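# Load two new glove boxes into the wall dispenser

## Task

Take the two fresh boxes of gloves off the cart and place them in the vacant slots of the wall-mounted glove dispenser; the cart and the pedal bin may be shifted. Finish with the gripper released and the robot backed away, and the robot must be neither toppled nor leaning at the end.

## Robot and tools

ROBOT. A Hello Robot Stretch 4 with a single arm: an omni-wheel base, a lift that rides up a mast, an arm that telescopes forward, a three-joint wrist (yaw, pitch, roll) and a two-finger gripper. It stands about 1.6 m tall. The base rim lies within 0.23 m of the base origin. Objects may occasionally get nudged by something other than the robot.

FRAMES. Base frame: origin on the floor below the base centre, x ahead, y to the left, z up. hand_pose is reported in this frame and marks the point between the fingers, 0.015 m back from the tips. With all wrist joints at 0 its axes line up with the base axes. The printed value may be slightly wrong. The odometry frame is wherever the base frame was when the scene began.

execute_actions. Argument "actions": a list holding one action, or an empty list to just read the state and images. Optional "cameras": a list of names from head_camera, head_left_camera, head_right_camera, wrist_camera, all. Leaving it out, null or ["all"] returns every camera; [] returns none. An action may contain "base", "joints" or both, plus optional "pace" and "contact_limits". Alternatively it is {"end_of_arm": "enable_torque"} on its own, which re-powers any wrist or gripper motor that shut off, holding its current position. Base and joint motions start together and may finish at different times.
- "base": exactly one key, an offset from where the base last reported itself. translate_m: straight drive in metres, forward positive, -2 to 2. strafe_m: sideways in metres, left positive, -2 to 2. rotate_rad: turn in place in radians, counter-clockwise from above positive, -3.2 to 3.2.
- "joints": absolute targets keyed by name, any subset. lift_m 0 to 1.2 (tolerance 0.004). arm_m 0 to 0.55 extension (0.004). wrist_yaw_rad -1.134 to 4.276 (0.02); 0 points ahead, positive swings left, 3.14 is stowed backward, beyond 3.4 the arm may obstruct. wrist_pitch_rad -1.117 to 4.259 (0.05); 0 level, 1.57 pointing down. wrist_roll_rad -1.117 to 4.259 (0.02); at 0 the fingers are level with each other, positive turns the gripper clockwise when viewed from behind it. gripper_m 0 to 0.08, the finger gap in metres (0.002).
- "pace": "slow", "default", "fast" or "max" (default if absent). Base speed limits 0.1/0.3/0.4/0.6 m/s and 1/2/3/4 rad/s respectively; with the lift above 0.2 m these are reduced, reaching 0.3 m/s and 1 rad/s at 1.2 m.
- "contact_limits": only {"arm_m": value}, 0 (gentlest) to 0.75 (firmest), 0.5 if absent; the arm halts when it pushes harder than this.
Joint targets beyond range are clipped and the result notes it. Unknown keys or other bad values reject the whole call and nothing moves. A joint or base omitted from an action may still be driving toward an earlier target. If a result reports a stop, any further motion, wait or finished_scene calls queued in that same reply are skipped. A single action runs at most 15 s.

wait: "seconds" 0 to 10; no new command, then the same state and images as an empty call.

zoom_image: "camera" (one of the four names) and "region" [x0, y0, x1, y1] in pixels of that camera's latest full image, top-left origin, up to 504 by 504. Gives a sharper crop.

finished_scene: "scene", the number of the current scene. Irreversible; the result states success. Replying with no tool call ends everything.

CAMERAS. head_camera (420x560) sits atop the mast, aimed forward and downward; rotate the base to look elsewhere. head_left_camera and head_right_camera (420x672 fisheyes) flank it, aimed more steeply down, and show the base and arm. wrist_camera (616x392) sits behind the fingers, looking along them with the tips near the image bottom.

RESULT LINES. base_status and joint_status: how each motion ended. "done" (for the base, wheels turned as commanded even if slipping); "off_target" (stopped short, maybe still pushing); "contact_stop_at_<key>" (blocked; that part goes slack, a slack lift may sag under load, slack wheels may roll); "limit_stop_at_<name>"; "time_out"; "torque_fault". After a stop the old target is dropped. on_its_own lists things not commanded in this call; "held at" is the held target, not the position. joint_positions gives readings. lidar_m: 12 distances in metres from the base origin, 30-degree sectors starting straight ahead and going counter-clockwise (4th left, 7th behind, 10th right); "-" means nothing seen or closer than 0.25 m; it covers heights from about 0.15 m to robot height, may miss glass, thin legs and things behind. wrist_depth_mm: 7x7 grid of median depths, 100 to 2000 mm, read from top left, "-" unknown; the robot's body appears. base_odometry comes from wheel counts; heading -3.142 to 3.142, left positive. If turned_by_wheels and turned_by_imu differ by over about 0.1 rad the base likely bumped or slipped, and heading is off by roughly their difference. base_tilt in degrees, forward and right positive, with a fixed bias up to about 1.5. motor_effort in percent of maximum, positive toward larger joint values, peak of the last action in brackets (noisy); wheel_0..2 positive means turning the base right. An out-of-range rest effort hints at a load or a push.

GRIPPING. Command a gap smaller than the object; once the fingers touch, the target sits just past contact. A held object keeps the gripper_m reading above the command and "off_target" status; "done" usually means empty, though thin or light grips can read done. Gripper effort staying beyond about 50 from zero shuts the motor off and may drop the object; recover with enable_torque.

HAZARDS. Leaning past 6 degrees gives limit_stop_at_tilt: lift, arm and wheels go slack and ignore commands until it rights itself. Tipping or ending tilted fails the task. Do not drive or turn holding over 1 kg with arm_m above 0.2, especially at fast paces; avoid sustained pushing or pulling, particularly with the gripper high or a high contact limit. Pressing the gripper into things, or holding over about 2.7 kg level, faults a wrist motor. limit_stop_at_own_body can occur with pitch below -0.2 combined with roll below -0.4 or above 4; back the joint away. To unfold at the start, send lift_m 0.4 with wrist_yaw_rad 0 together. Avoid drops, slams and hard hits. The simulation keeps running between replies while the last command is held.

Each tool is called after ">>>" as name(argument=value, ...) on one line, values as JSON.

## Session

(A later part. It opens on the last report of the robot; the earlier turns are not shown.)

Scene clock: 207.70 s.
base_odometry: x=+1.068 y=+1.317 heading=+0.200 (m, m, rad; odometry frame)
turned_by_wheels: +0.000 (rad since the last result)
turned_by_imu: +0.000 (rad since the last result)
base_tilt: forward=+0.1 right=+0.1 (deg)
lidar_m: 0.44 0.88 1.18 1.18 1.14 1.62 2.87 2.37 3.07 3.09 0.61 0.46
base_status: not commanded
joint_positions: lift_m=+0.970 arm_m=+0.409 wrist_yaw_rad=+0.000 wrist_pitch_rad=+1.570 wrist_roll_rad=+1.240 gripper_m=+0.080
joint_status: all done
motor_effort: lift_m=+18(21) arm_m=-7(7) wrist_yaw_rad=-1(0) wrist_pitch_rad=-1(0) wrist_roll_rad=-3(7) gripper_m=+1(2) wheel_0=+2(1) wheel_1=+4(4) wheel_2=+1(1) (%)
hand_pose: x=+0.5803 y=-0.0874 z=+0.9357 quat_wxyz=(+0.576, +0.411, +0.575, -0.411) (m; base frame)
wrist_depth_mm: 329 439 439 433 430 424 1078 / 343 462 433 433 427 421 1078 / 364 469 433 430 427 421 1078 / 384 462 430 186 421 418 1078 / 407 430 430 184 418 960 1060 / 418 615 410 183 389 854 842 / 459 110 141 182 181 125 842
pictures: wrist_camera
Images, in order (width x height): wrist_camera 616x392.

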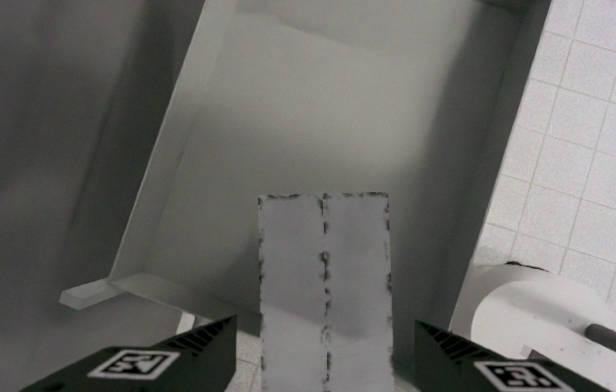

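>>> execute_actions(actions=[{"joints":{"lift_m":0.918},"pace":"slow"}], cameras=["wrist_camera"])

>>> execute_actions(actions=[{"joints":{"gripper_m":0.04}}], cameras=[])

>>> execute_actions(actions=[{"joints":{"lift_m":1.08}}], cameras=["wrist_camera"])

>>> execute_actions(actions=[{"base":{"translate_m":-0.72},"joints":{"arm_m":0.18}}], cameras=[])

>>> execute_actions(actions=[{"base":{"rotate_rad":1.6},"joints":{"wrist_yaw_rad":2.2,"wrist_roll_rad":3.77,"wrist_pitch_rad":1.65}}], cameras=[])

>>> execute_actions(actions=[{"base":{"translate_m":0.39},"joints":{"arm_m":0.36,"lift_m":1.03}}])

Scene clock: 225.07 s.
base_odometry: x=+1.068 y=+1.317 heading=+0.200 (m, m, rad; odometry frame)
turned_by_wheels: +0.000 (rad since the last result)
turned_by_imu: +0.000 (rad since the last result)
base_tilt: forward=+0.0 right=-0.1 (deg)
lidar_m: 0.43 0.89 1.19 1.17 1.15 1.64 2.89 2.36 3.07 3.09 0.64 0.47
base_status: not commanded
joint_positions: lift_m=+0.918 arm_m=+0.409 wrist_yaw_rad=+0.000 wrist_pitch_rad=+1.570 wrist_roll_rad=+1.240 gripper_m=+0.080
joint_status: all done
motor_effort: lift_m=+17(16) arm_m=-7(6) wrist_yaw_rad=-1(0) wrist_pitch_rad=-1(1) wrist_roll_rad=-2(3) gripper_m=+2(4) wheel_0=+2(2) wheel_1=+4(4) wheel_2=+1(1) (%)
hand_pose: x=+0.5803 y=-0.0874 z=+0.8838 quat_wxyz=(+0.576, +0.411, +0.575, -0.411) (m; base frame)
wrist_depth_mm: 329 421 382 382 379 375 368 / 342 418 379 379 375 370 1025 / 362 379 382 377 373 366 1025 / 384 377 377 134 132 368 1008 / 404 377 377 132 131 364 1025 / 379 364 347 131 131 364 798 / 455 110 132 131 130 124 778
pictures: wrist_camera
Images, in order (width x height): wrist_camera 616x392.

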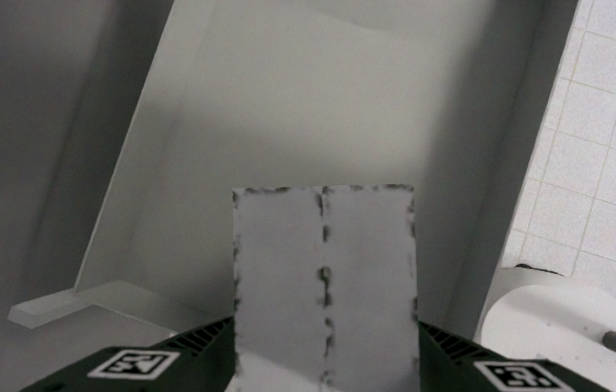

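Scene clock: 226.07 s.
base_odometry: x=+1.068 y=+1.317 heading=+0.200 (m, m, rad; odometry frame)
turned_by_wheels: +0.000 (rad since the last result)
turned_by_imu: +0.000 (rad since the last result)
base_tilt: forward=+0.1 right=+0.1 (deg)
lidar_m: 0.42 0.88 1.18 1.17 1.13 1.63 2.88 2.36 3.09 3.08 0.64 0.46
base_status: not commanded
joint_positions: lift_m=+0.918 arm_m=+0.409 wrist_yaw_rad=+0.000 wrist_pitch_rad=+1.570 wrist_roll_rad=+1.240 gripper_m=+0.058
joint_status: gripper_m off_target (ended at +0.058, target +0.040)
on_its_own: gripper_m is held at +0.054, not at your +0.040, by its contact guard: the fingers met something
motor_effort: lift_m=+17(17) arm_m=-6(7) wrist_yaw_rad=+0(1) wrist_pitch_rad=-1(1) wrist_roll_rad=-1(3) gripper_m=-32(34) wheel_0=+1(2) wheel_1=+4(4) wheel_2=+0(1) (%)
hand_pose: x=+0.5802 y=-0.0874 z=+0.8838 quat_wxyz=(+0.576, +0.411, +0.575, -0.411) (m; base frame)
wrist_depth_mm: 327 418 382 379 375 373 368 / 343 415 384 379 377 370 1025 / 362 382 379 377 373 370 1008 / 384 379 379 134 132 364 1025 / 402 377 375 132 132 364 1008 / 382 364 320 132 131 366 788 / 484 597 131 131 130 296 778
pictures: none
No camera images: the call's "cameras" was empty. Leave "cameras" out to get every camera's image.

Scene clock: 227.83 s.
base_odometry: x=+1.068 y=+1.317 heading=+0.200 (m, m, rad; odometry frame)
turned_by_wheels: +0.000 (rad since the last result)
turned_by_imu: +0.000 (rad since the last result)
base_tilt: forward=+0.0 right=-0.1 (deg)
lidar_m: 0.42 0.88 1.18 1.17 1.15 1.64 2.88 2.37 3.06 3.09 0.65 0.45
base_status: not commanded
joint_positions: lift_m=+1.080 arm_m=+0.409 wrist_yaw_rad=+0.000 wrist_pitch_rad=+1.570 wrist_roll_rad=+1.240 gripper_m=+0.058
joint_status: all done
on_its_own: gripper_m is held at +0.054, not at your +0.040, by its contact guard: the fingers met something
motor_effort: lift_m=+25(25) arm_m=-6(7) wrist_yaw_rad=-1(0) wrist_pitch_rad=+0(1) wrist_roll_rad=-2(3) gripper_m=-31(32) wheel_0=+2(2) wheel_1=+4(4) wheel_2=+1(1) (%)
hand_pose: x=+0.5802 y=-0.0874 z=+1.0452 quat_wxyz=(+0.576, +0.411, +0.575, -0.411) (m; base frame)
wrist_depth_mm: 330 442 591 549 535 530 1182 / 342 480 544 544 539 535 1205 / 362 521 549 539 535 1160 1205 / 382 564 535 135 134 1182 1182 / 413 554 512 134 133 1160 1160 / 439 676 1008 132 132 976 946 / 484 609 131 131 130 960 946
pictures: wrist_camera
Images, in order (width x height): wrist_camera 616x392.

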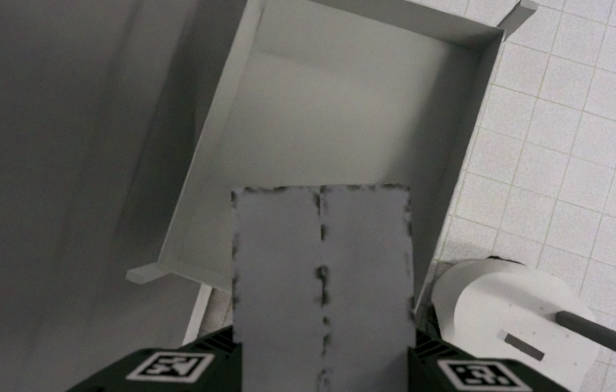

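Scene clock: 231.73 s.
base_odometry: x=+0.362 y=+1.174 heading=+0.200 (m, m, rad; odometry frame)
turned_by_wheels: -0.001 (rad since the last result)
turned_by_imu: +0.000 (rad since the last result)
base_tilt: forward=+0.0 right=+0.0 (deg)
lidar_m: 0.30 1.63 1.10 1.04 1.18 1.58 2.15 1.72 2.09 3.11 2.37 0.32
base_status: done
joint_positions: lift_m=+1.080 arm_m=+0.181 wrist_yaw_rad=+0.000 wrist_pitch_rad=+1.570 wrist_roll_rad=+1.240 gripper_m=+0.058
joint_status: all done
on_its_own: gripper_m is held at +0.054, not at your +0.040, by its contact guard: the fingers met something
motor_effort: lift_m=+24(25) arm_m=-6(7) wrist_yaw_rad=+0(2) wrist_pitch_rad=-1(1) wrist_roll_rad=-2(2) gripper_m=-32(31) wheel_0=-2(8) wheel_1=-4(7) wheel_2=-1(12) (%)
hand_pose: x=+0.3522 y=-0.0874 z=+1.0452 quat_wxyz=(+0.576, +0.411, +0.575, -0.411) (m; base frame)
wrist_depth_mm: 1118 1281 1281 1255 1229 1229 1160 / 1118 1229 1255 1255 1229 1205 1205 / 1138 1255 1229 1229 1229 1205 1182 / 1281 1205 1229 135 134 1160 1182 / 1255 1255 1255 134 133 1160 1182 / 1255 1281 1229 132 131 976 1160 / 1229 1229 132 132 130 960 1160
pictures: none
No camera images: the call's "cameras" was empty. Leave "cameras" out to get every camera's image.

Scene clock: 234.20 s.
base_odometry: x=+0.363 y=+1.174 heading=+1.799 (m, m, rad; odometry frame)
turned_by_wheels: +1.599 (rad since the last result)
turned_by_imu: +1.567 (rad since the last result)
base_tilt: forward=+0.0 right=+0.1 (deg)
lidar_m: 0.37 1.19 1.61 2.13 1.70 2.17 3.15 2.31 1.19 1.15 1.62 1.09
base_status: done
joint_positions: lift_m=+1.080 arm_m=+0.181 wrist_yaw_rad=+2.200 wrist_pitch_rad=+1.649 wrist_roll_rad=+3.770 gripper_m=+0.058
joint_status: all done
on_its_own: gripper_m is held at +0.054, not at your +0.040, by its contact guard: the fingers met something
motor_effort: lift_m=+24(24) arm_m=-6(6) wrist_yaw_rad=+0(10) wrist_pitch_rad=+4(7) wrist_roll_rad=+0(3) gripper_m=-31(32) wheel_0=-3(7) wheel_1=-4(9) wheel_2=-1(6) (%)
hand_pose: x=+0.4324 y=+0.0381 z=+1.0459 quat_wxyz=(+0.527, +0.495, +0.473, -0.504) (m; base frame)
wrist_depth_mm: 917 1281 1336 1281 1308 1229 1229 / 891 1281 1281 1281 1229 1229 1205 / 931 1308 1281 1255 1182 1205 1160 / 946 1281 1255 135 134 976 960 / 917 1229 1255 134 132 960 946 / 917 1229 1205 132 131 946 1118 / 917 1118 132 131 130 1118 1118
pictures: none
No camera images: the call's "cameras" was empty. Leave "cameras" out to get every camera's image.

Scene clock: 237.00 s.
base_odometry: x=+0.274 y=+1.554 heading=+1.800 (m, m, rad; odometry frame)
turned_by_wheels: +0.001 (rad since the last result)
turned_by_imu: +0.000 (rad since the last result)
base_tilt: forward=+0.0 right=+0.1 (deg)
lidar_m: 0.54 0.79 1.08 2.14 1.94 2.19 3.69 2.29 1.23 1.55 1.11 0.70
base_status: done
joint_positions: lift_m=+1.030 arm_m=+0.359 wrist_yaw_rad=+2.200 wrist_pitch_rad=+1.649 wrist_roll_rad=+3.770 gripper_m=+0.058
joint_status: all done
on_its_own: gripper_m is held at +0.054, not at your +0.040, by its contact guard: the fingers met something
motor_effort: lift_m=+20(23) arm_m=+6(7) wrist_yaw_rad=+1(1) wrist_pitch_rad=+3(5) wrist_roll_rad=+0(0) gripper_m=-31(31) wheel_0=+2(7) wheel_1=+4(8) wheel_2=+1(9) (%)
hand_pose: x=+0.6102 y=+0.0380 z=+0.9962 quat_wxyz=(+0.527, +0.495, +0.473, -0.504) (m; base frame)
wrist_depth_mm: 216 309 439 1255 1205 1182 1160 / 215 309 439 1205 1205 1138 1160 / 216 309 433 1160 1160 1160 1138 / 216 309 442 136 135 1118 891 / 214 309 410 135 133 1025 878 / 214 309 442 132 132 1078 866 / 214 259 132 131 130 1078 1042
pictures: head_camera, head_left_camera, head_right_camera, wrist_camera
Images, in order (width x height): head_camera 420x560, head_left_camera 420x672, head_right_camera 420x672, wrist_camera 616x392.

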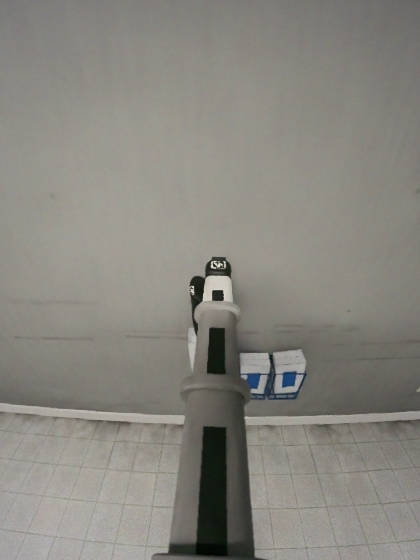

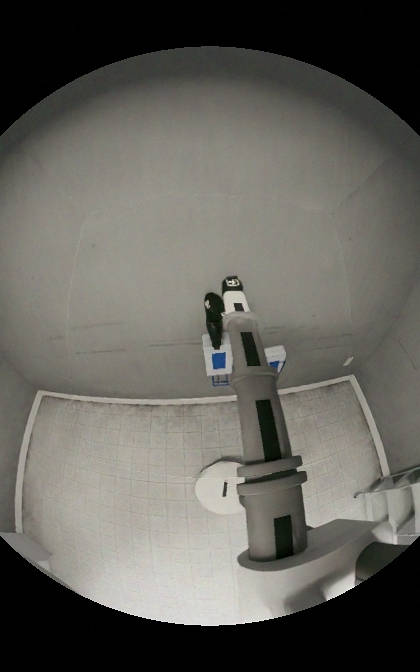

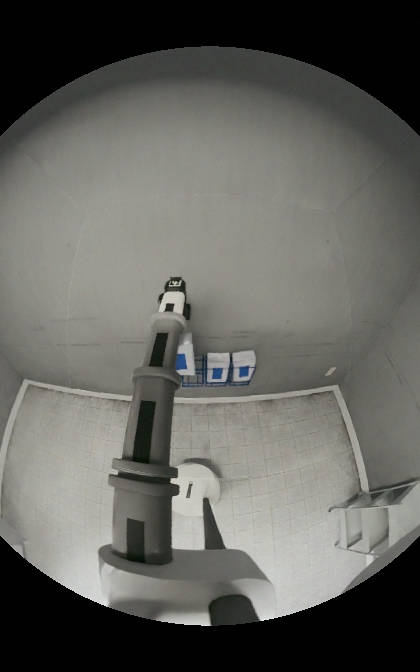

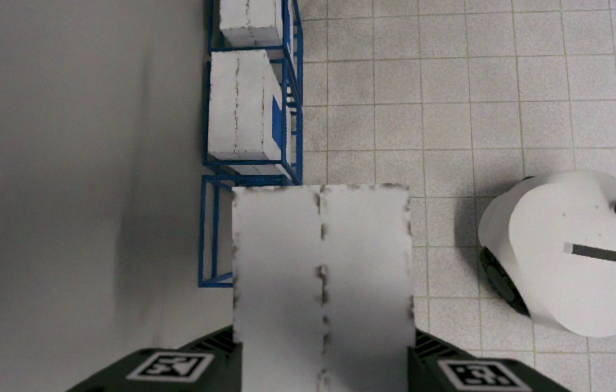

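>>> execute_actions(actions=[{"base":{"strafe_m":-0.016},"joints":{"arm_m":0.447},"pace":"slow"}], cameras=[])

>>> execute_actions(actions=[{"joints":{"lift_m":0.965},"pace":"slow"}])

>>> zoom_image(camera="head_right_camera", region=[140,270,280,410])

>>> zoom_image(camera="head_left_camera", region=[160,270,300,410])

Scene clock: 246.30 s.
base_odometry: x=+0.290 y=+1.558 heading=+1.799 (m, m, rad; odometry frame)
turned_by_wheels: +0.000 (rad since the last result)
turned_by_imu: +0.000 (rad since the last result)
base_tilt: forward=+0.1 right=+0.1 (deg)
lidar_m: 0.64 0.79 1.07 2.16 1.92 2.22 3.70 2.25 1.22 1.54 1.12 0.69
base_status: done
joint_positions: lift_m=+1.030 arm_m=+0.446 wrist_yaw_rad=+2.200 wrist_pitch_rad=+1.649 wrist_roll_rad=+3.770 gripper_m=+0.058
joint_status: all done
on_its_own: gripper_m is held at +0.054, not at your +0.040, by its contact guard: the fingers met something
motor_effort: lift_m=+20(20) arm_m=+7(7) wrist_yaw_rad=+0(0) wrist_pitch_rad=+3(3) wrist_roll_rad=-1(2) gripper_m=-31(31) wheel_0=+2(6) wheel_1=-5(8) wheel_2=+0(1) (%)
hand_pose: x=+0.6971 y=+0.0380 z=+0.9962 quat_wxyz=(+0.527, +0.495, +0.473, -0.504) (m; base frame)
wrist_depth_mm: 112 154 271 415 1229 1205 1160 / 113 155 271 430 1205 1182 1138 / 113 155 271 424 1182 1160 1138 / 113 154 223 136 135 1138 917 / 113 154 205 135 133 1098 891 / 112 154 221 133 132 1118 904 / 112 130 132 131 130 1078 1042
pictures: none
No camera images: the call's "cameras" was empty. Leave "cameras" out to get every camera's image.

Scene clock: 247.73 s.
base_odometry: x=+0.290 y=+1.558 heading=+1.799 (m, m, rad; odometry frame)
turned_by_wheels: +0.000 (rad since the last result)
turned_by_imu: +0.000 (rad since the last result)
base_tilt: forward=+0.1 right=+0.0 (deg)
lidar_m: 0.64 0.77 1.05 2.17 1.93 2.20 3.68 2.27 1.21 1.53 1.09 0.68
base_status: not commanded
joint_positions: lift_m=+0.965 arm_m=+0.446 wrist_yaw_rad=+2.200 wrist_pitch_rad=+1.649 wrist_roll_rad=+3.770 gripper_m=+0.058
joint_status: all done
on_its_own: gripper_m is held at +0.054, not at your +0.040, by its contact guard: the fingers met something
motor_effort: lift_m=+19(19) arm_m=+7(7) wrist_yaw_rad=+0(0) wrist_pitch_rad=+3(3) wrist_roll_rad=-1(0) gripper_m=-30(31) wheel_0=+2(2) wheel_1=-5(5) wheel_2=+0(0) (%)
hand_pose: x=+0.6971 y=+0.0380 z=+0.9312 quat_wxyz=(+0.527, +0.495, +0.473, -0.504) (m; base frame)
wrist_depth_mm: 113 154 271 377 1138 1138 1078 / 113 155 270 364 1138 1118 1078 / 113 155 270 357 1098 1078 1042 / 113 155 224 136 135 1060 878 / 113 154 204 134 133 1042 831 / 112 154 221 133 132 1042 904 / 112 130 131 131 130 1008 1008
pictures: head_camera, head_left_camera, head_right_camera, wrist_camera
Images, in order (width x height): head_camera 420x560, head_left_camera 420x672, head_right_camera 420x672, wrist_camera 616x392.

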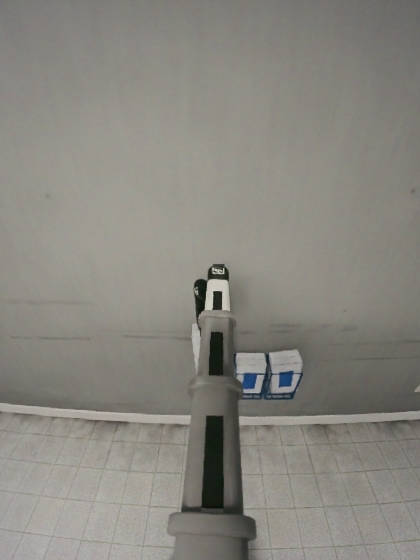

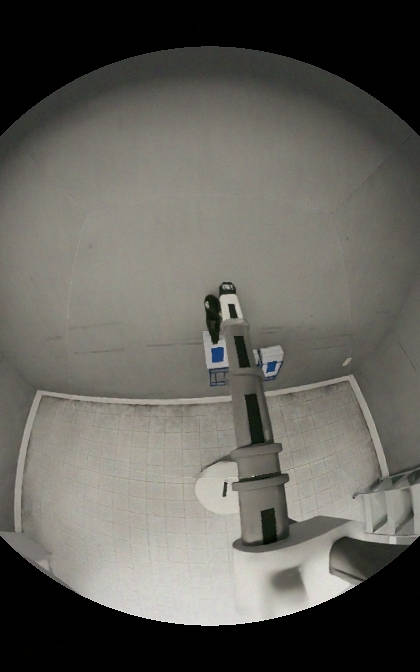

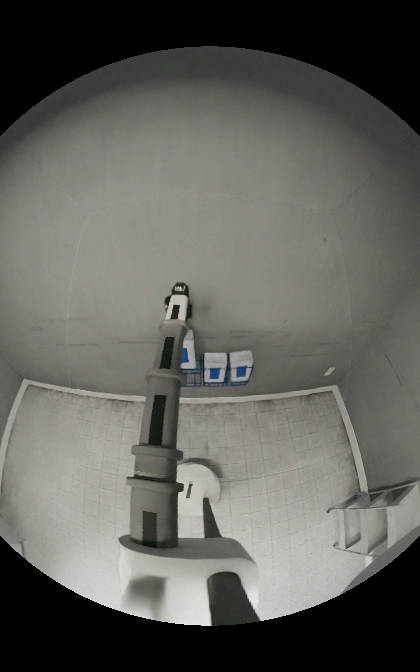

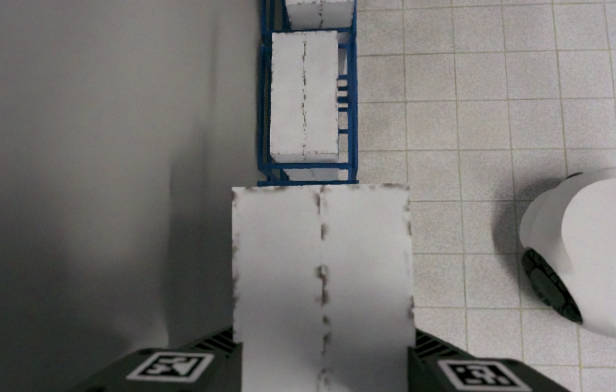

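Region (140, 270, 280, 410) of head_right_camera's 420x672 image, scaled by 3.600, with more detail than that image has.

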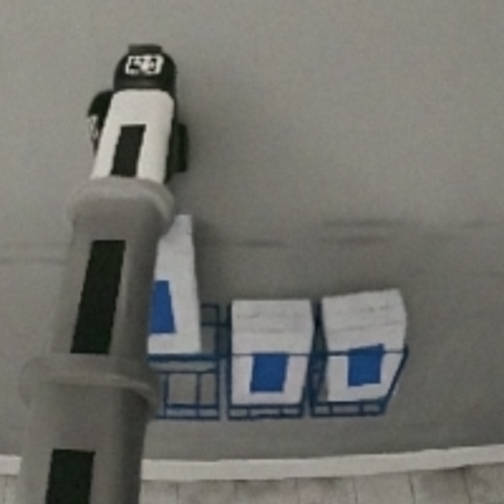

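Region (160, 270, 300, 410) of head_left_camera's 420x672 image, scaled by 3.600, with more detail than that image has.

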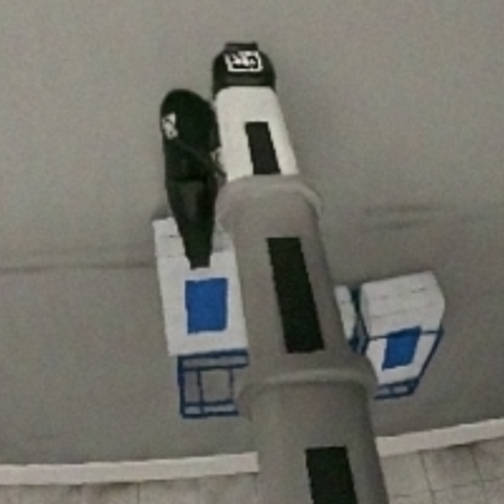

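>>> execute_actions(actions=[{"base":{"strafe_m":-0.017},"joints":{"arm_m":0.455},"pace":"slow"}])

>>> zoom_image(camera="head_right_camera", region=[140,270,280,410])

>>> zoom_image(camera="head_left_camera", region=[160,270,300,410])

Scene clock: 255.40 s.
base_odometry: x=+0.306 y=+1.561 heading=+1.799 (m, m, rad; odometry frame)
turned_by_wheels: +0.000 (rad since the last result)
turned_by_imu: +0.000 (rad since the last result)
base_tilt: forward=+0.1 right=+0.0 (deg)
lidar_m: 0.66 0.79 1.06 2.16 1.95 2.23 3.69 2.26 1.18 1.53 1.12 0.69
base_status: done
joint_positions: lift_m=+0.965 arm_m=+0.454 wrist_yaw_rad=+2.200 wrist_pitch_rad=+1.649 wrist_roll_rad=+3.770 gripper_m=+0.058
joint_status: all done
on_its_own: gripper_m is held at +0.054, not at your +0.040, by its contact guard: the fingers met something
motor_effort: lift_m=+19(20) arm_m=+6(7) wrist_yaw_rad=+0(1) wrist_pitch_rad=+3(3) wrist_roll_rad=+0(2) gripper_m=-32(31) wheel_0=+2(6) wheel_1=-6(8) wheel_2=+0(0) (%)
hand_pose: x=+0.7051 y=+0.0380 z=+0.9312 quat_wxyz=(+0.527, +0.495, +0.473, -0.504) (m; base frame)
wrist_depth_mm: 108 141 247 366 1138 1098 1098 / 108 141 246 364 1098 1118 1078 / 108 141 246 355 1098 1078 1060 / 108 141 203 136 135 1060 891 / 108 141 187 135 134 1008 842 / 107 140 202 132 132 1025 917 / 107 118 132 132 130 1008 976
pictures: head_camera, head_left_camera, head_right_camera, wrist_camera
Images, in order (width x height): head_camera 420x560, head_left_camera 420x672, head_right_camera 420x672, wrist_camera 616x392.

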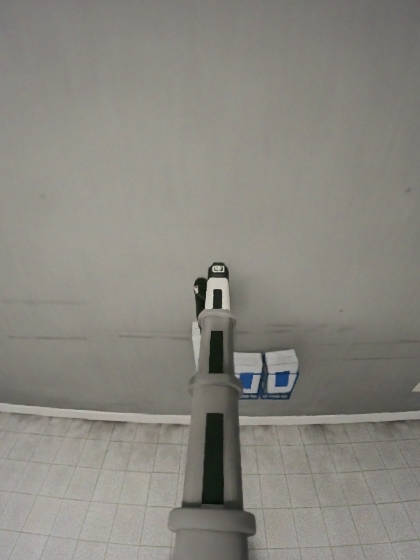

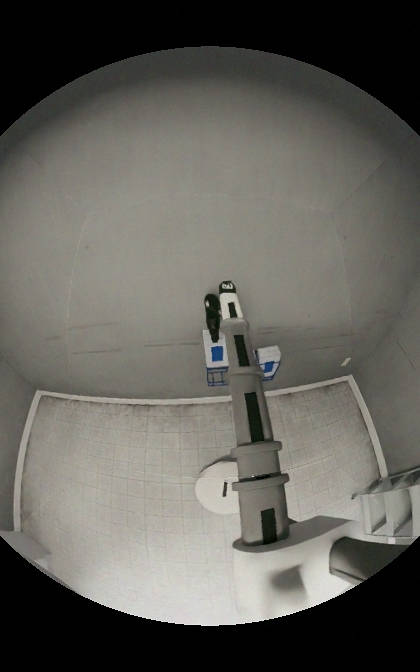

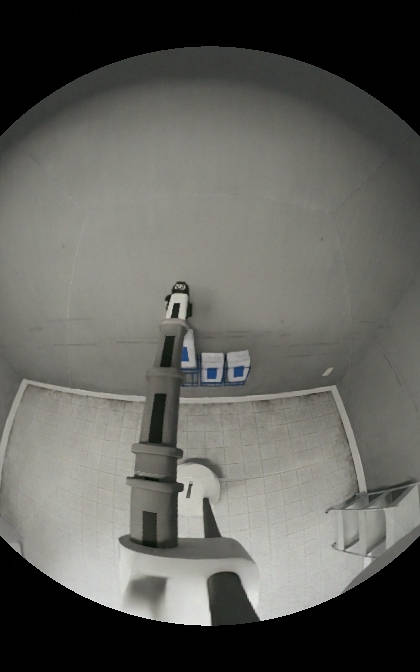

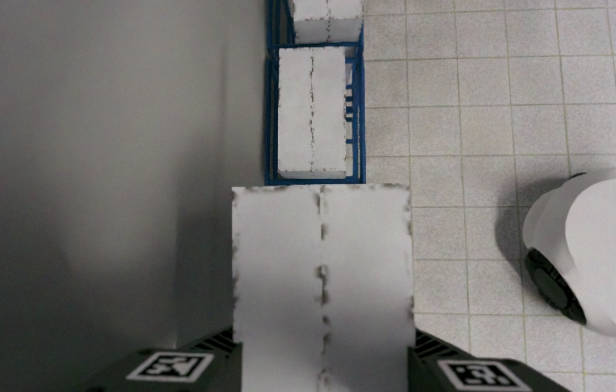

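Region (140, 270, 280, 410) of head_right_camera's 420x672 image, scaled by 3.600, with more detail than that image has.

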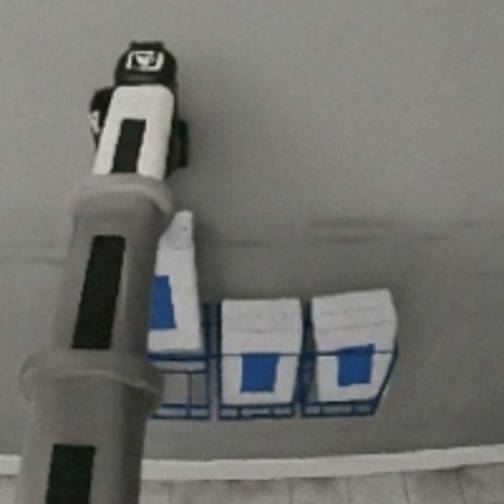

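Region (160, 270, 300, 410) of head_left_camera's 420x672 image, scaled by 3.600, with more detail than that image has.

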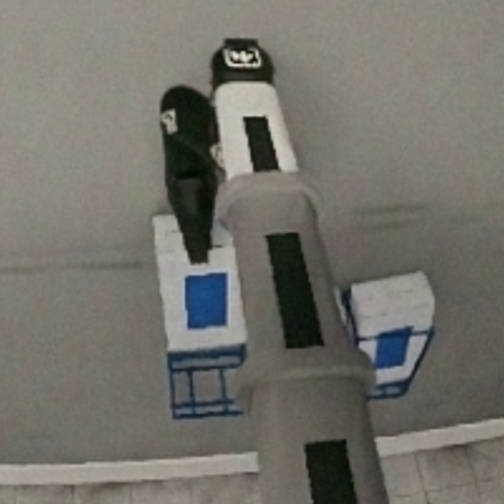

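>>> execute_actions(actions=[{"base":{"strafe_m":-0.005},"joints":{"arm_m":0.458},"pace":"slow"}], cameras=[])

>>> execute_actions(actions=[{"joints":{"lift_m":0.93},"pace":"slow"}], cameras=["head_left_camera"])

>>> zoom_image(camera="head_left_camera", region=[160,270,300,410])

Scene clock: 261.37 s.
base_odometry: x=+0.311 y=+1.563 heading=+1.799 (m, m, rad; odometry frame)
turned_by_wheels: +0.000 (rad since the last result)
turned_by_imu: +0.000 (rad since the last result)
base_tilt: forward=+0.0 right=+0.2 (deg)
lidar_m: 0.65 0.80 1.06 2.19 1.95 2.24 3.68 2.25 1.19 1.53 1.12 0.69
base_status: done
joint_positions: lift_m=+0.965 arm_m=+0.457 wrist_yaw_rad=+2.200 wrist_pitch_rad=+1.649 wrist_roll_rad=+3.770 gripper_m=+0.058
joint_status: all done
on_its_own: gripper_m is held at +0.054, not at your +0.040, by its contact guard: the fingers met something
motor_effort: lift_m=+19(19) arm_m=+7(8) wrist_yaw_rad=-1(0) wrist_pitch_rad=+3(3) wrist_roll_rad=-1(1) gripper_m=-30(31) wheel_0=+3(4) wheel_1=-6(10) wheel_2=+0(1) (%)
hand_pose: x=+0.7081 y=+0.0380 z=+0.9312 quat_wxyz=(+0.527, +0.495, +0.473, -0.504) (m; base frame)
wrist_depth_mm: 106 136 238 402 1160 1098 1098 / 107 136 237 364 1118 1098 1098 / 107 136 237 355 1098 1098 1060 / 107 136 196 136 135 1042 891 / 106 136 180 134 133 1060 831 / 106 135 195 133 131 1025 931 / 103 114 131 131 130 1008 991
pictures: none
No camera images: the call's "cameras" was empty. Leave "cameras" out to get every camera's image.

Scene clock: 262.50 s.
base_odometry: x=+0.311 y=+1.563 heading=+1.799 (m, m, rad; odometry frame)
turned_by_wheels: +0.000 (rad since the last result)
turned_by_imu: +0.000 (rad since the last result)
base_tilt: forward=-0.1 right=+0.1 (deg)
lidar_m: 0.65 0.76 1.06 2.18 1.94 2.22 3.68 2.24 1.18 1.51 1.12 0.69
base_status: not commanded
joint_positions: lift_m=+0.930 arm_m=+0.457 wrist_yaw_rad=+2.200 wrist_pitch_rad=+1.649 wrist_roll_rad=+3.770 gripper_m=+0.058
joint_status: all done
on_its_own: gripper_m is held at +0.054, not at your +0.040, by its contact guard: the fingers met something
motor_effort: lift_m=+19(19) arm_m=+7(7) wrist_yaw_rad=+0(1) wrist_pitch_rad=+3(3) wrist_roll_rad=-1(1) gripper_m=-31(32) wheel_0=+3(3) wheel_1=-6(7) wheel_2=+0(0) (%)
hand_pose: x=+0.7081 y=+0.0380 z=+0.8962 quat_wxyz=(+0.527, +0.495, +0.473, -0.504) (m; base frame)
wrist_depth_mm: 106 136 238 340 1098 1098 1060 / 107 136 239 325 1078 1060 1042 / 107 136 237 320 1042 1060 1025 / 107 136 196 136 134 1042 904 / 106 136 180 134 133 1008 820 / 106 135 179 132 132 991 931 / 103 114 131 131 130 960 960
pictures: head_left_camera
Images, in order (width x height): head_left_camera 420x672.

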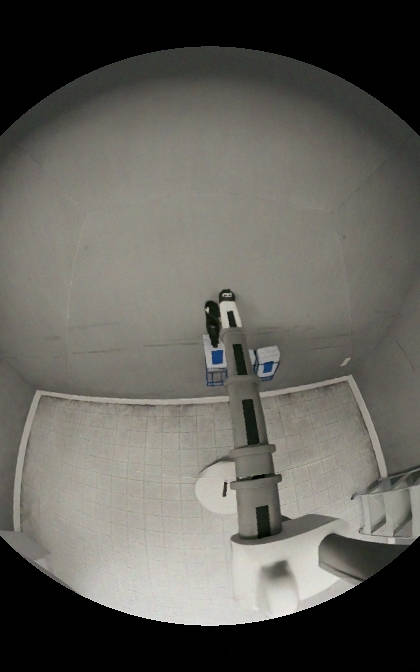

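Region (160, 270, 300, 410) of head_left_camera's 420x672 image, scaled by 3.600, with more detail than that image has.

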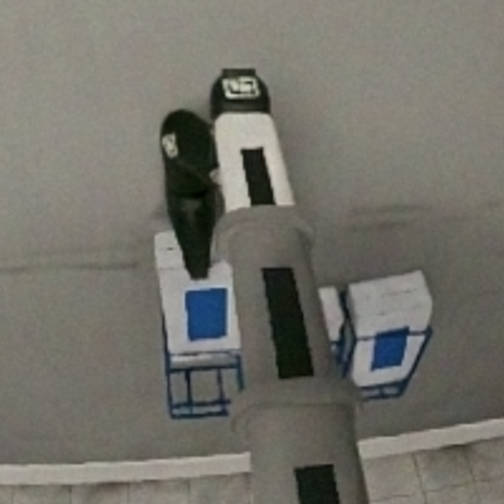

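>>> execute_actions(actions=[{"base":{"strafe_m":-0.005},"joints":{"lift_m":0.85},"pace":"slow"}], cameras=[])

>>> execute_actions(actions=[{"joints":{"lift_m":0.785},"pace":"slow"}], cameras=["wrist_camera"])

>>> execute_actions(actions=[{"joints":{"gripper_m":0.072},"pace":"slow"}], cameras=[])

>>> execute_actions(actions=[{"joints":{"lift_m":0.88}}], cameras=["wrist_camera"])

>>> execute_actions(actions=[{"base":{"translate_m":-0.3},"joints":{"arm_m":0,"wrist_yaw_rad":0,"wrist_roll_rad":0,"wrist_pitch_rad":0.5}}])

Scene clock: 275.13 s.
base_odometry: x=+0.315 y=+1.564 heading=+1.799 (m, m, rad; odometry frame)
turned_by_wheels: +0.000 (rad since the last result)
turned_by_imu: +0.000 (rad since the last result)
base_tilt: forward=+0.1 right=+0.2 (deg)
lidar_m: 0.65 0.78 1.06 2.18 1.95 2.25 3.70 2.22 1.18 1.52 1.11 0.68
base_status: done
joint_positions: lift_m=+0.850 arm_m=+0.457 wrist_yaw_rad=+2.200 wrist_pitch_rad=+1.649 wrist_roll_rad=+3.770 gripper_m=+0.058
joint_status: all done
on_its_own: gripper_m is held at +0.054, not at your +0.040, by its contact guard: the fingers met something
motor_effort: lift_m=+20(20) arm_m=+6(7) wrist_yaw_rad=+0(1) wrist_pitch_rad=+3(3) wrist_roll_rad=-2(1) gripper_m=-32(32) wheel_0=+4(5) wheel_1=-5(10) wheel_2=+0(1) (%)
hand_pose: x=+0.7081 y=+0.0380 z=+0.8162 quat_wxyz=(+0.527, +0.495, +0.473, -0.504) (m; base frame)
wrist_depth_mm: 107 136 239 245 1042 1008 991 / 107 136 238 241 991 991 960 / 106 137 236 237 976 976 960 / 107 136 196 136 135 946 960 / 107 136 179 134 133 917 820 / 106 136 195 133 132 917 891 / 103 114 132 131 130 891 878
pictures: none
No camera images: the call's "cameras" was empty. Leave "cameras" out to get every camera's image.

Scene clock: 276.57 s.
base_odometry: x=+0.315 y=+1.564 heading=+1.799 (m, m, rad; odometry frame)
turned_by_wheels: +0.000 (rad since the last result)
turned_by_imu: +0.000 (rad since the last result)
base_tilt: forward=+0.1 right=-0.1 (deg)
lidar_m: 0.65 0.77 1.05 2.17 1.95 2.25 3.67 2.21 1.18 1.50 1.13 0.68
base_status: not commanded
joint_positions: lift_m=+0.785 arm_m=+0.457 wrist_yaw_rad=+2.200 wrist_pitch_rad=+1.648 wrist_roll_rad=+3.770 gripper_m=+0.058
joint_status: all done
on_its_own: gripper_m is held at +0.054, not at your +0.040, by its contact guard: the fingers met something
motor_effort: lift_m=+14(20) arm_m=+7(7) wrist_yaw_rad=+0(1) wrist_pitch_rad=+5(5) wrist_roll_rad=+0(1) gripper_m=-32(32) wheel_0=+4(4) wheel_1=-4(5) wheel_2=+0(0) (%)
hand_pose: x=+0.7081 y=+0.0382 z=+0.7516 quat_wxyz=(+0.527, +0.495, +0.473, -0.504) (m; base frame)
wrist_depth_mm: 105 135 184 179 946 946 904 / 106 135 181 176 917 891 891 / 105 135 210 208 917 891 878 / 105 134 192 132 205 891 866 / 105 134 177 131 130 891 842 / 105 134 176 131 129 866 831 / 102 113 131 130 129 831 820
pictures: wrist_camera
Images, in order (width x height): wrist_camera 616x392.

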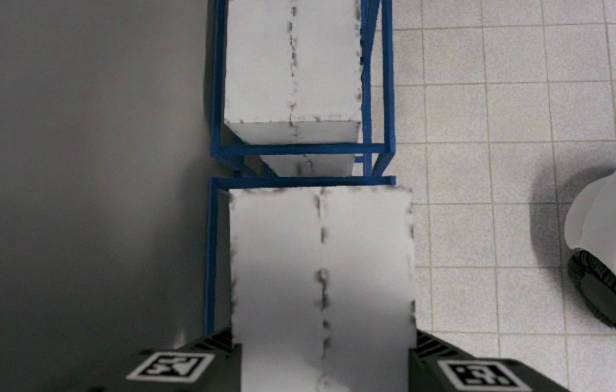

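Scene clock: 277.47 s.
base_odometry: x=+0.315 y=+1.564 heading=+1.799 (m, m, rad; odometry frame)
turned_by_wheels: +0.000 (rad since the last result)
turned_by_imu: +0.000 (rad since the last result)
base_tilt: forward=+0.0 right=+0.1 (deg)
lidar_m: 0.66 0.78 1.05 2.19 1.98 2.26 3.69 2.23 1.18 1.50 1.11 0.69
base_status: not commanded
joint_positions: lift_m=+0.785 arm_m=+0.457 wrist_yaw_rad=+2.200 wrist_pitch_rad=+1.649 wrist_roll_rad=+3.770 gripper_m=+0.072
joint_status: all done
motor_effort: lift_m=+17(17) arm_m=+7(7) wrist_yaw_rad=-1(1) wrist_pitch_rad=+2(5) wrist_roll_rad=-2(1) gripper_m=+3(35) wheel_0=+4(4) wheel_1=-4(4) wheel_2=+0(0) (%)
hand_pose: x=+0.7082 y=+0.0380 z=+0.7514 quat_wxyz=(+0.527, +0.495, +0.473, -0.504) (m; base frame)
wrist_depth_mm: 106 135 182 177 946 931 917 / 106 135 179 175 931 917 904 / 106 136 204 204 904 904 878 / 106 135 208 172 203 878 878 / 106 135 179 128 127 866 866 / 105 135 177 128 127 854 842 / - 111 129 128 127 125 820
pictures: none
No camera images: the call's "cameras" was empty. Leave "cameras" out to get every camera's image.

Scene clock: 278.87 s.
base_odometry: x=+0.315 y=+1.564 heading=+1.799 (m, m, rad; odometry frame)
turned_by_wheels: +0.000 (rad since the last result)
turned_by_imu: +0.000 (rad since the last result)
base_tilt: forward=-0.1 right=+0.0 (deg)
lidar_m: 0.65 0.79 1.06 2.18 1.97 2.25 3.68 2.22 1.18 1.51 1.13 0.68
base_status: not commanded
joint_positions: lift_m=+0.880 arm_m=+0.457 wrist_yaw_rad=+2.200 wrist_pitch_rad=+1.649 wrist_roll_rad=+3.770 gripper_m=+0.072
joint_status: all done
motor_effort: lift_m=+22(23) arm_m=+7(7) wrist_yaw_rad=+0(0) wrist_pitch_rad=+2(2) wrist_roll_rad=-1(0) gripper_m=+3(2) wheel_0=+4(4) wheel_1=-4(4) wheel_2=+0(0) (%)
hand_pose: x=+0.7082 y=+0.0380 z=+0.8460 quat_wxyz=(+0.527, +0.495, +0.473, -0.504) (m; base frame)
wrist_depth_mm: 106 135 236 279 1060 1042 1025 / 106 135 234 272 1042 1008 976 / 106 135 236 270 1008 976 976 / 106 135 235 375 991 976 917 / 106 135 234 223 991 976 820 / 105 135 211 222 222 931 931 / - 111 137 223 221 125 917
pictures: wrist_camera
Images, in order (width x height): wrist_camera 616x392.

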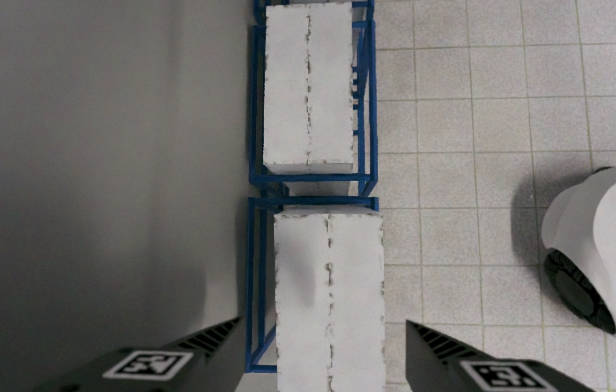

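Scene clock: 281.67 s.
base_odometry: x=+0.383 y=+1.272 heading=+1.798 (m, m, rad; odometry frame)
turned_by_wheels: +0.000 (rad since the last result)
turned_by_imu: +0.000 (rad since the last result)
base_tilt: forward=+0.1 right=+0.1 (deg)
lidar_m: 0.94 1.08 1.46 2.18 1.79 2.22 3.39 2.25 1.15 1.11 1.56 0.99
base_status: done
joint_positions: lift_m=+0.880 arm_m=+0.001 wrist_yaw_rad=+0.000 wrist_pitch_rad=+0.503 wrist_roll_rad=+0.000 gripper_m=+0.072
joint_status: all done
motor_effort: lift_m=+22(22) arm_m=-6(8) wrist_yaw_rad=+0(8) wrist_pitch_rad=-9(13) wrist_roll_rad=-2(7) gripper_m=+2(2) wheel_0=-3(7) wheel_1=-5(8) wheel_2=+2(13) (%)
hand_pose: x=+0.3584 y=-0.0874 z=+0.9556 quat_wxyz=(+0.969, +0.000, +0.249, +0.000) (m; base frame)
wrist_depth_mm: 768 768 778 759 750 750 750 / 820 820 809 820 809 820 798 / 891 878 878 866 866 854 854 / 946 931 931 831 831 917 917 / 1042 1042 1008 891 891 991 991 / 1118 1098 1078 1098 1118 1098 1078 / 1205 110 138 1182 1138 125 1182
pictures: head_camera, head_left_camera, head_right_camera, wrist_camera
Images, in order (width x height): head_camera 420x560, head_left_camera 420x672, head_right_camera 420x672, wrist_camera 616x392.

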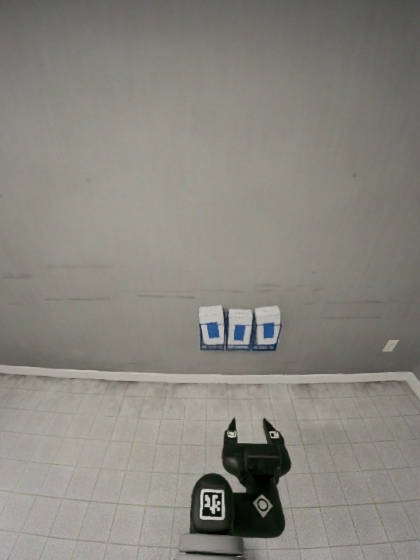

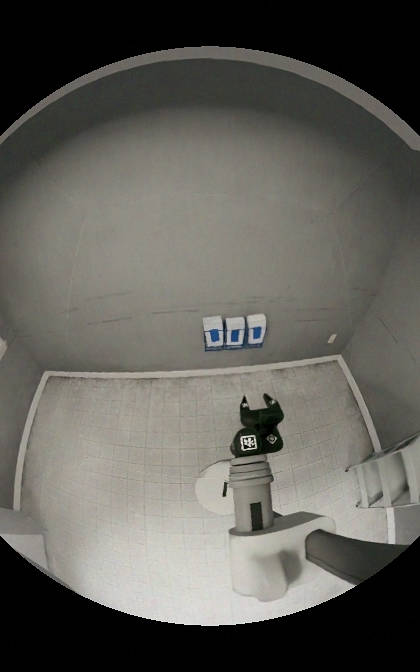

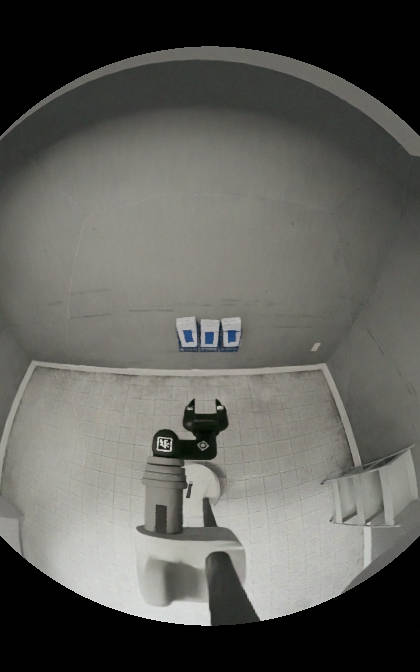

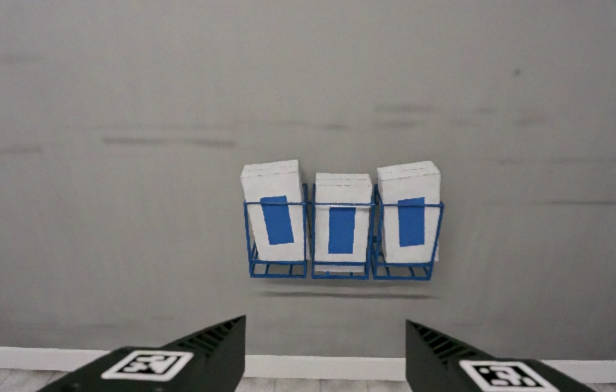

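>>> zoom_image(camera="wrist_camera", region=[230,150,460,300])

Region (230, 150, 460, 300) of wrist_camera's 616x392 image, scaled by 2.191; it fills the top 329 rows of this view, and the rest is white.

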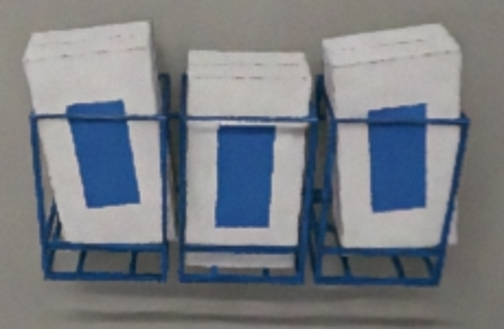

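>>> execute_actions(actions=[{"base":{"strafe_m":0.12},"joints":{"lift_m":0.4,"wrist_pitch_rad":0,"gripper_m":0,"arm_m":0.2}}], cameras=[])

>>> execute_actions(actions=[{"base":{"translate_m":0.2},"joints":{"arm_m":0.32}}], cameras=["wrist_camera","head_right_camera"])

Scene clock: 310.40 s.
base_odometry: x=+0.266 y=+1.245 heading=+1.798 (m, m, rad; odometry frame)
turned_by_wheels: +0.000 (rad since the last result)
turned_by_imu: +0.000 (rad since the last result)
base_tilt: forward=+0.1 right=+0.1 (deg)
lidar_m: 0.94 1.09 1.47 2.05 1.70 2.04 3.25 2.41 1.27 1.23 1.55 0.99
base_status: done
joint_positions: lift_m=+0.400 arm_m=+0.199 wrist_yaw_rad=+0.000 wrist_pitch_rad=+0.003 wrist_roll_rad=+0.000 gripper_m=+0.000
joint_status: all done
motor_effort: lift_m=+17(22) arm_m=+7(7) wrist_yaw_rad=-1(1) wrist_pitch_rad=-9(14) wrist_roll_rad=-2(2) gripper_m=-1(1) wheel_0=-2(11) wheel_1=+2(9) wheel_2=+0(2) (%)
hand_pose: x=+0.5824 y=-0.0874 z=+0.5777 quat_wxyz=(+1.000, +0.000, +0.002, +0.000) (m; base frame)
wrist_depth_mm: 676 668 661 661 661 661 661 / 676 668 654 647 661 654 647 / 668 661 661 554 661 569 647 / 668 661 661 549 559 559 544 / 661 661 647 554 559 559 544 / 661 647 647 647 640 640 634 / 654 647 647 123 634 634 640
pictures: none
No camera images: the call's "cameras" was empty. Leave "cameras" out to get every camera's image.

Scene clock: 312.47 s.
base_odometry: x=+0.221 y=+1.439 heading=+1.799 (m, m, rad; odometry frame)
turned_by_wheels: +0.000 (rad since the last result)
turned_by_imu: +0.000 (rad since the last result)
base_tilt: forward=-0.1 right=+0.0 (deg)
lidar_m: 0.76 0.88 1.19 2.06 1.82 2.07 3.57 2.42 1.28 1.29 1.25 0.79
base_status: done
joint_positions: lift_m=+0.400 arm_m=+0.319 wrist_yaw_rad=+0.000 wrist_pitch_rad=+0.003 wrist_roll_rad=+0.000 gripper_m=+0.000
joint_status: all done
motor_effort: lift_m=+18(17) arm_m=+7(8) wrist_yaw_rad=-1(1) wrist_pitch_rad=-9(9) wrist_roll_rad=-3(2) gripper_m=+0(1) wheel_0=+2(7) wheel_1=+5(10) wheel_2=-1(14) (%)
hand_pose: x=+0.7024 y=-0.0874 z=+0.5778 quat_wxyz=(+1.000, +0.000, +0.002, +0.000) (m; base frame)
wrist_depth_mm: 340 338 334 231 230 330 330 / 340 340 332 230 231 244 243 / 334 332 332 231 231 241 241 / 336 334 330 229 230 240 239 / 330 329 327 231 231 239 238 / 329 329 327 231 231 238 237 / 327 329 329 123 230 234 237
pictures: head_right_camera, wrist_camera
Images, in order (width x height): head_right_camera 420x672, wrist_camera 616x392.

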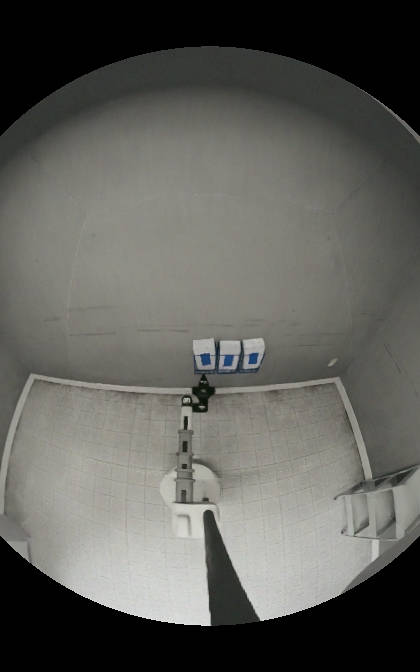

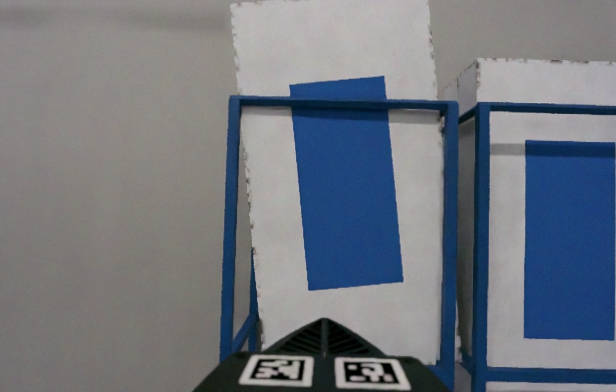

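>>> execute_actions(actions=[{"base":{"strafe_m":-0.025},"joints":{"arm_m":0.36},"pace":"slow"}], cameras=[])

>>> execute_actions(actions=[{"joints":{"arm_m":0.395},"pace":"slow","contact_limits":{"arm_m":0.15}}], cameras=["wrist_camera"])

Scene clock: 320.00 s.
base_odometry: x=+0.245 y=+1.445 heading=+1.799 (m, m, rad; odometry frame)
turned_by_wheels: +0.000 (rad since the last result)
turned_by_imu: +0.000 (rad since the last result)
base_tilt: forward=+0.0 right=+0.2 (deg)
lidar_m: 0.76 0.89 1.21 2.08 1.83 2.09 3.59 2.36 1.25 1.25 1.24 0.78
base_status: done
joint_positions: lift_m=+0.400 arm_m=+0.359 wrist_yaw_rad=+0.000 wrist_pitch_rad=+0.003 wrist_roll_rad=+0.000 gripper_m=+0.000
joint_status: all done
motor_effort: lift_m=+18(18) arm_m=+7(7) wrist_yaw_rad=-1(2) wrist_pitch_rad=-9(9) wrist_roll_rad=-2(3) gripper_m=-1(1) wheel_0=+3(6) wheel_1=-5(7) wheel_2=+0(2) (%)
hand_pose: x=+0.7424 y=-0.0874 z=+0.5778 quat_wxyz=(+1.000, +0.000, +0.002, +0.000) (m; base frame)
wrist_depth_mm: 298 297 191 191 191 293 291 / 296 296 191 192 191 204 204 / 296 294 191 192 191 202 203 / 294 293 192 191 191 202 200 / 291 291 192 191 191 200 200 / 290 289 191 191 192 198 198 / 287 286 191 123 178 198 198
pictures: none
No camera images: the call's "cameras" was empty. Leave "cameras" out to get every camera's image.

Scene clock: 321.47 s.
base_odometry: x=+0.245 y=+1.445 heading=+1.799 (m, m, rad; odometry frame)
turned_by_wheels: +0.000 (rad since the last result)
turned_by_imu: +0.000 (rad since the last result)
base_tilt: forward=+0.1 right=+0.1 (deg)
lidar_m: 0.75 0.89 1.19 2.09 1.83 2.09 3.58 2.39 1.25 1.23 1.24 0.79
base_status: not commanded
joint_positions: lift_m=+0.400 arm_m=+0.394 wrist_yaw_rad=+0.000 wrist_pitch_rad=+0.003 wrist_roll_rad=+0.000 gripper_m=+0.000
joint_status: all done
motor_effort: lift_m=+18(18) arm_m=+7(7) wrist_yaw_rad=+0(1) wrist_pitch_rad=-10(10) wrist_roll_rad=-3(2) gripper_m=-1(1) wheel_0=+3(3) wheel_1=-5(6) wheel_2=+0(0) (%)
contact_limits: arm_m 0.15
hand_pose: x=+0.7773 y=-0.0875 z=+0.5778 quat_wxyz=(+1.000, +0.000, +0.002, +0.000) (m; base frame)
wrist_depth_mm: 262 260 169 166 164 174 170 / 262 171 168 166 164 149 168 / 260 258 168 165 163 147 167 / 258 257 167 165 163 146 167 / 255 255 167 164 163 166 166 / 255 255 166 164 163 164 164 / 251 253 167 123 160 160 163
pictures: wrist_camera
Images, in order (width x height): wrist_camera 616x392.

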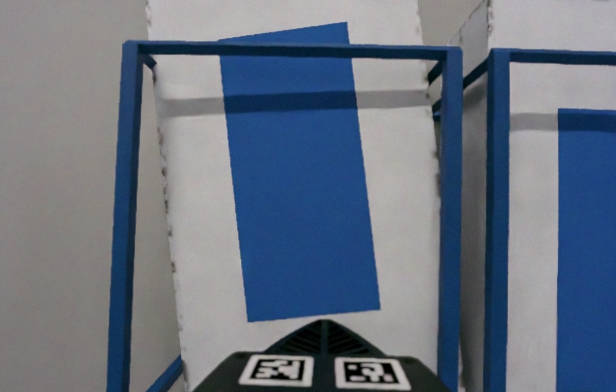

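>>> execute_actions(actions=[{"joints":{"arm_m":0.42},"pace":"slow","contact_limits":{"arm_m":0.15}}], cameras=[])

>>> execute_actions(actions=[{"base":{"strafe_m":0.025},"pace":"slow"}], cameras=["wrist_camera"])

Scene clock: 330.67 s.
base_odometry: x=+0.245 y=+1.445 heading=+1.798 (m, m, rad; odometry frame)
turned_by_wheels: +0.000 (rad since the last result)
turned_by_imu: +0.000 (rad since the last result)
base_tilt: forward=+0.1 right=+0.0 (deg)
lidar_m: 0.76 0.89 1.21 2.09 1.84 2.10 3.58 2.37 1.21 1.21 1.27 0.78
base_status: not commanded
joint_positions: lift_m=+0.400 arm_m=+0.418 wrist_yaw_rad=-0.006 wrist_pitch_rad=+0.003 wrist_roll_rad=+0.000 gripper_m=+0.000
joint_status: all done
on_its_own: wrist_yaw_rad is at rest, and its effort (+17) is outside its rest range (-13 to +13)
motor_effort: lift_m=+18(18) arm_m=+10(10) wrist_yaw_rad=+17(19) wrist_pitch_rad=-10(9) wrist_roll_rad=-1(3) gripper_m=-1(1) wheel_0=+3(3) wheel_1=-5(6) wheel_2=-2(2) (%)
contact_limits: arm_m 0.15
hand_pose: x=+0.8012 y=-0.0887 z=+0.5778 quat_wxyz=(+1.000, +0.000, +0.002, -0.003) (m; base frame)
wrist_depth_mm: 236 164 163 162 162 146 146 / 236 163 162 162 162 130 145 / 233 232 161 161 160 129 144 / 232 231 160 160 159 128 144 / 232 231 160 159 158 127 143 / 229 229 159 158 158 126 142 / 229 228 158 123 157 124 141
pictures: none
No camera images: the call's "cameras" was empty. Leave "cameras" out to get every camera's image.

Scene clock: 331.90 s.
base_odometry: x=+0.221 y=+1.439 heading=+1.797 (m, m, rad; odometry frame)
turned_by_wheels: -0.001 (rad since the last result)
turned_by_imu: -0.001 (rad since the last result)
base_tilt: forward=+0.0 right=+0.2 (deg)
lidar_m: 0.76 0.89 1.21 2.07 1.82 2.05 3.57 2.40 1.27 1.27 1.26 0.79
base_status: done
joint_positions: lift_m=+0.400 arm_m=+0.418 wrist_yaw_rad=-0.011 wrist_pitch_rad=+0.003 wrist_roll_rad=+0.000 gripper_m=+0.000
joint_status: not commanded
on_its_own: wrist_yaw_rad is at rest, and its effort (+30) is outside its rest range (-13 to +13)
motor_effort: lift_m=+18(18) arm_m=+10(10) wrist_yaw_rad=+30(30) wrist_pitch_rad=-9(9) wrist_roll_rad=-5(2) gripper_m=+0(1) wheel_0=-9(11) wheel_1=+2(6) wheel_2=-6(3) (%)
hand_pose: x=+0.8009 y=-0.0897 z=+0.5778 quat_wxyz=(+1.000, +0.000, +0.002, -0.005) (m; base frame)
wrist_depth_mm: 235 235 163 163 161 162 147 / 233 234 163 162 161 161 146 / 232 230 162 161 160 160 146 / 231 230 161 160 160 159 145 / 229 230 160 159 158 158 144 / 229 229 159 159 158 158 143 / 227 227 187 123 157 157 142
pictures: wrist_camera
Images, in order (width x height): wrist_camera 616x392.

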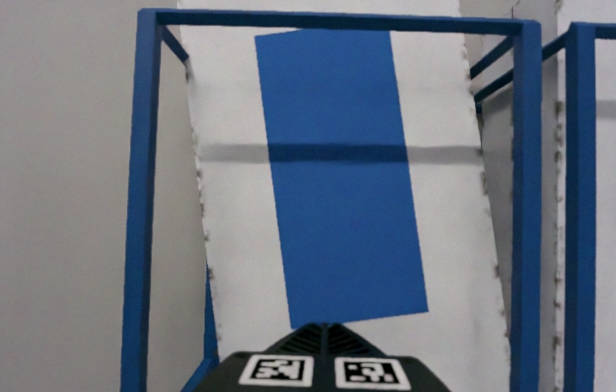

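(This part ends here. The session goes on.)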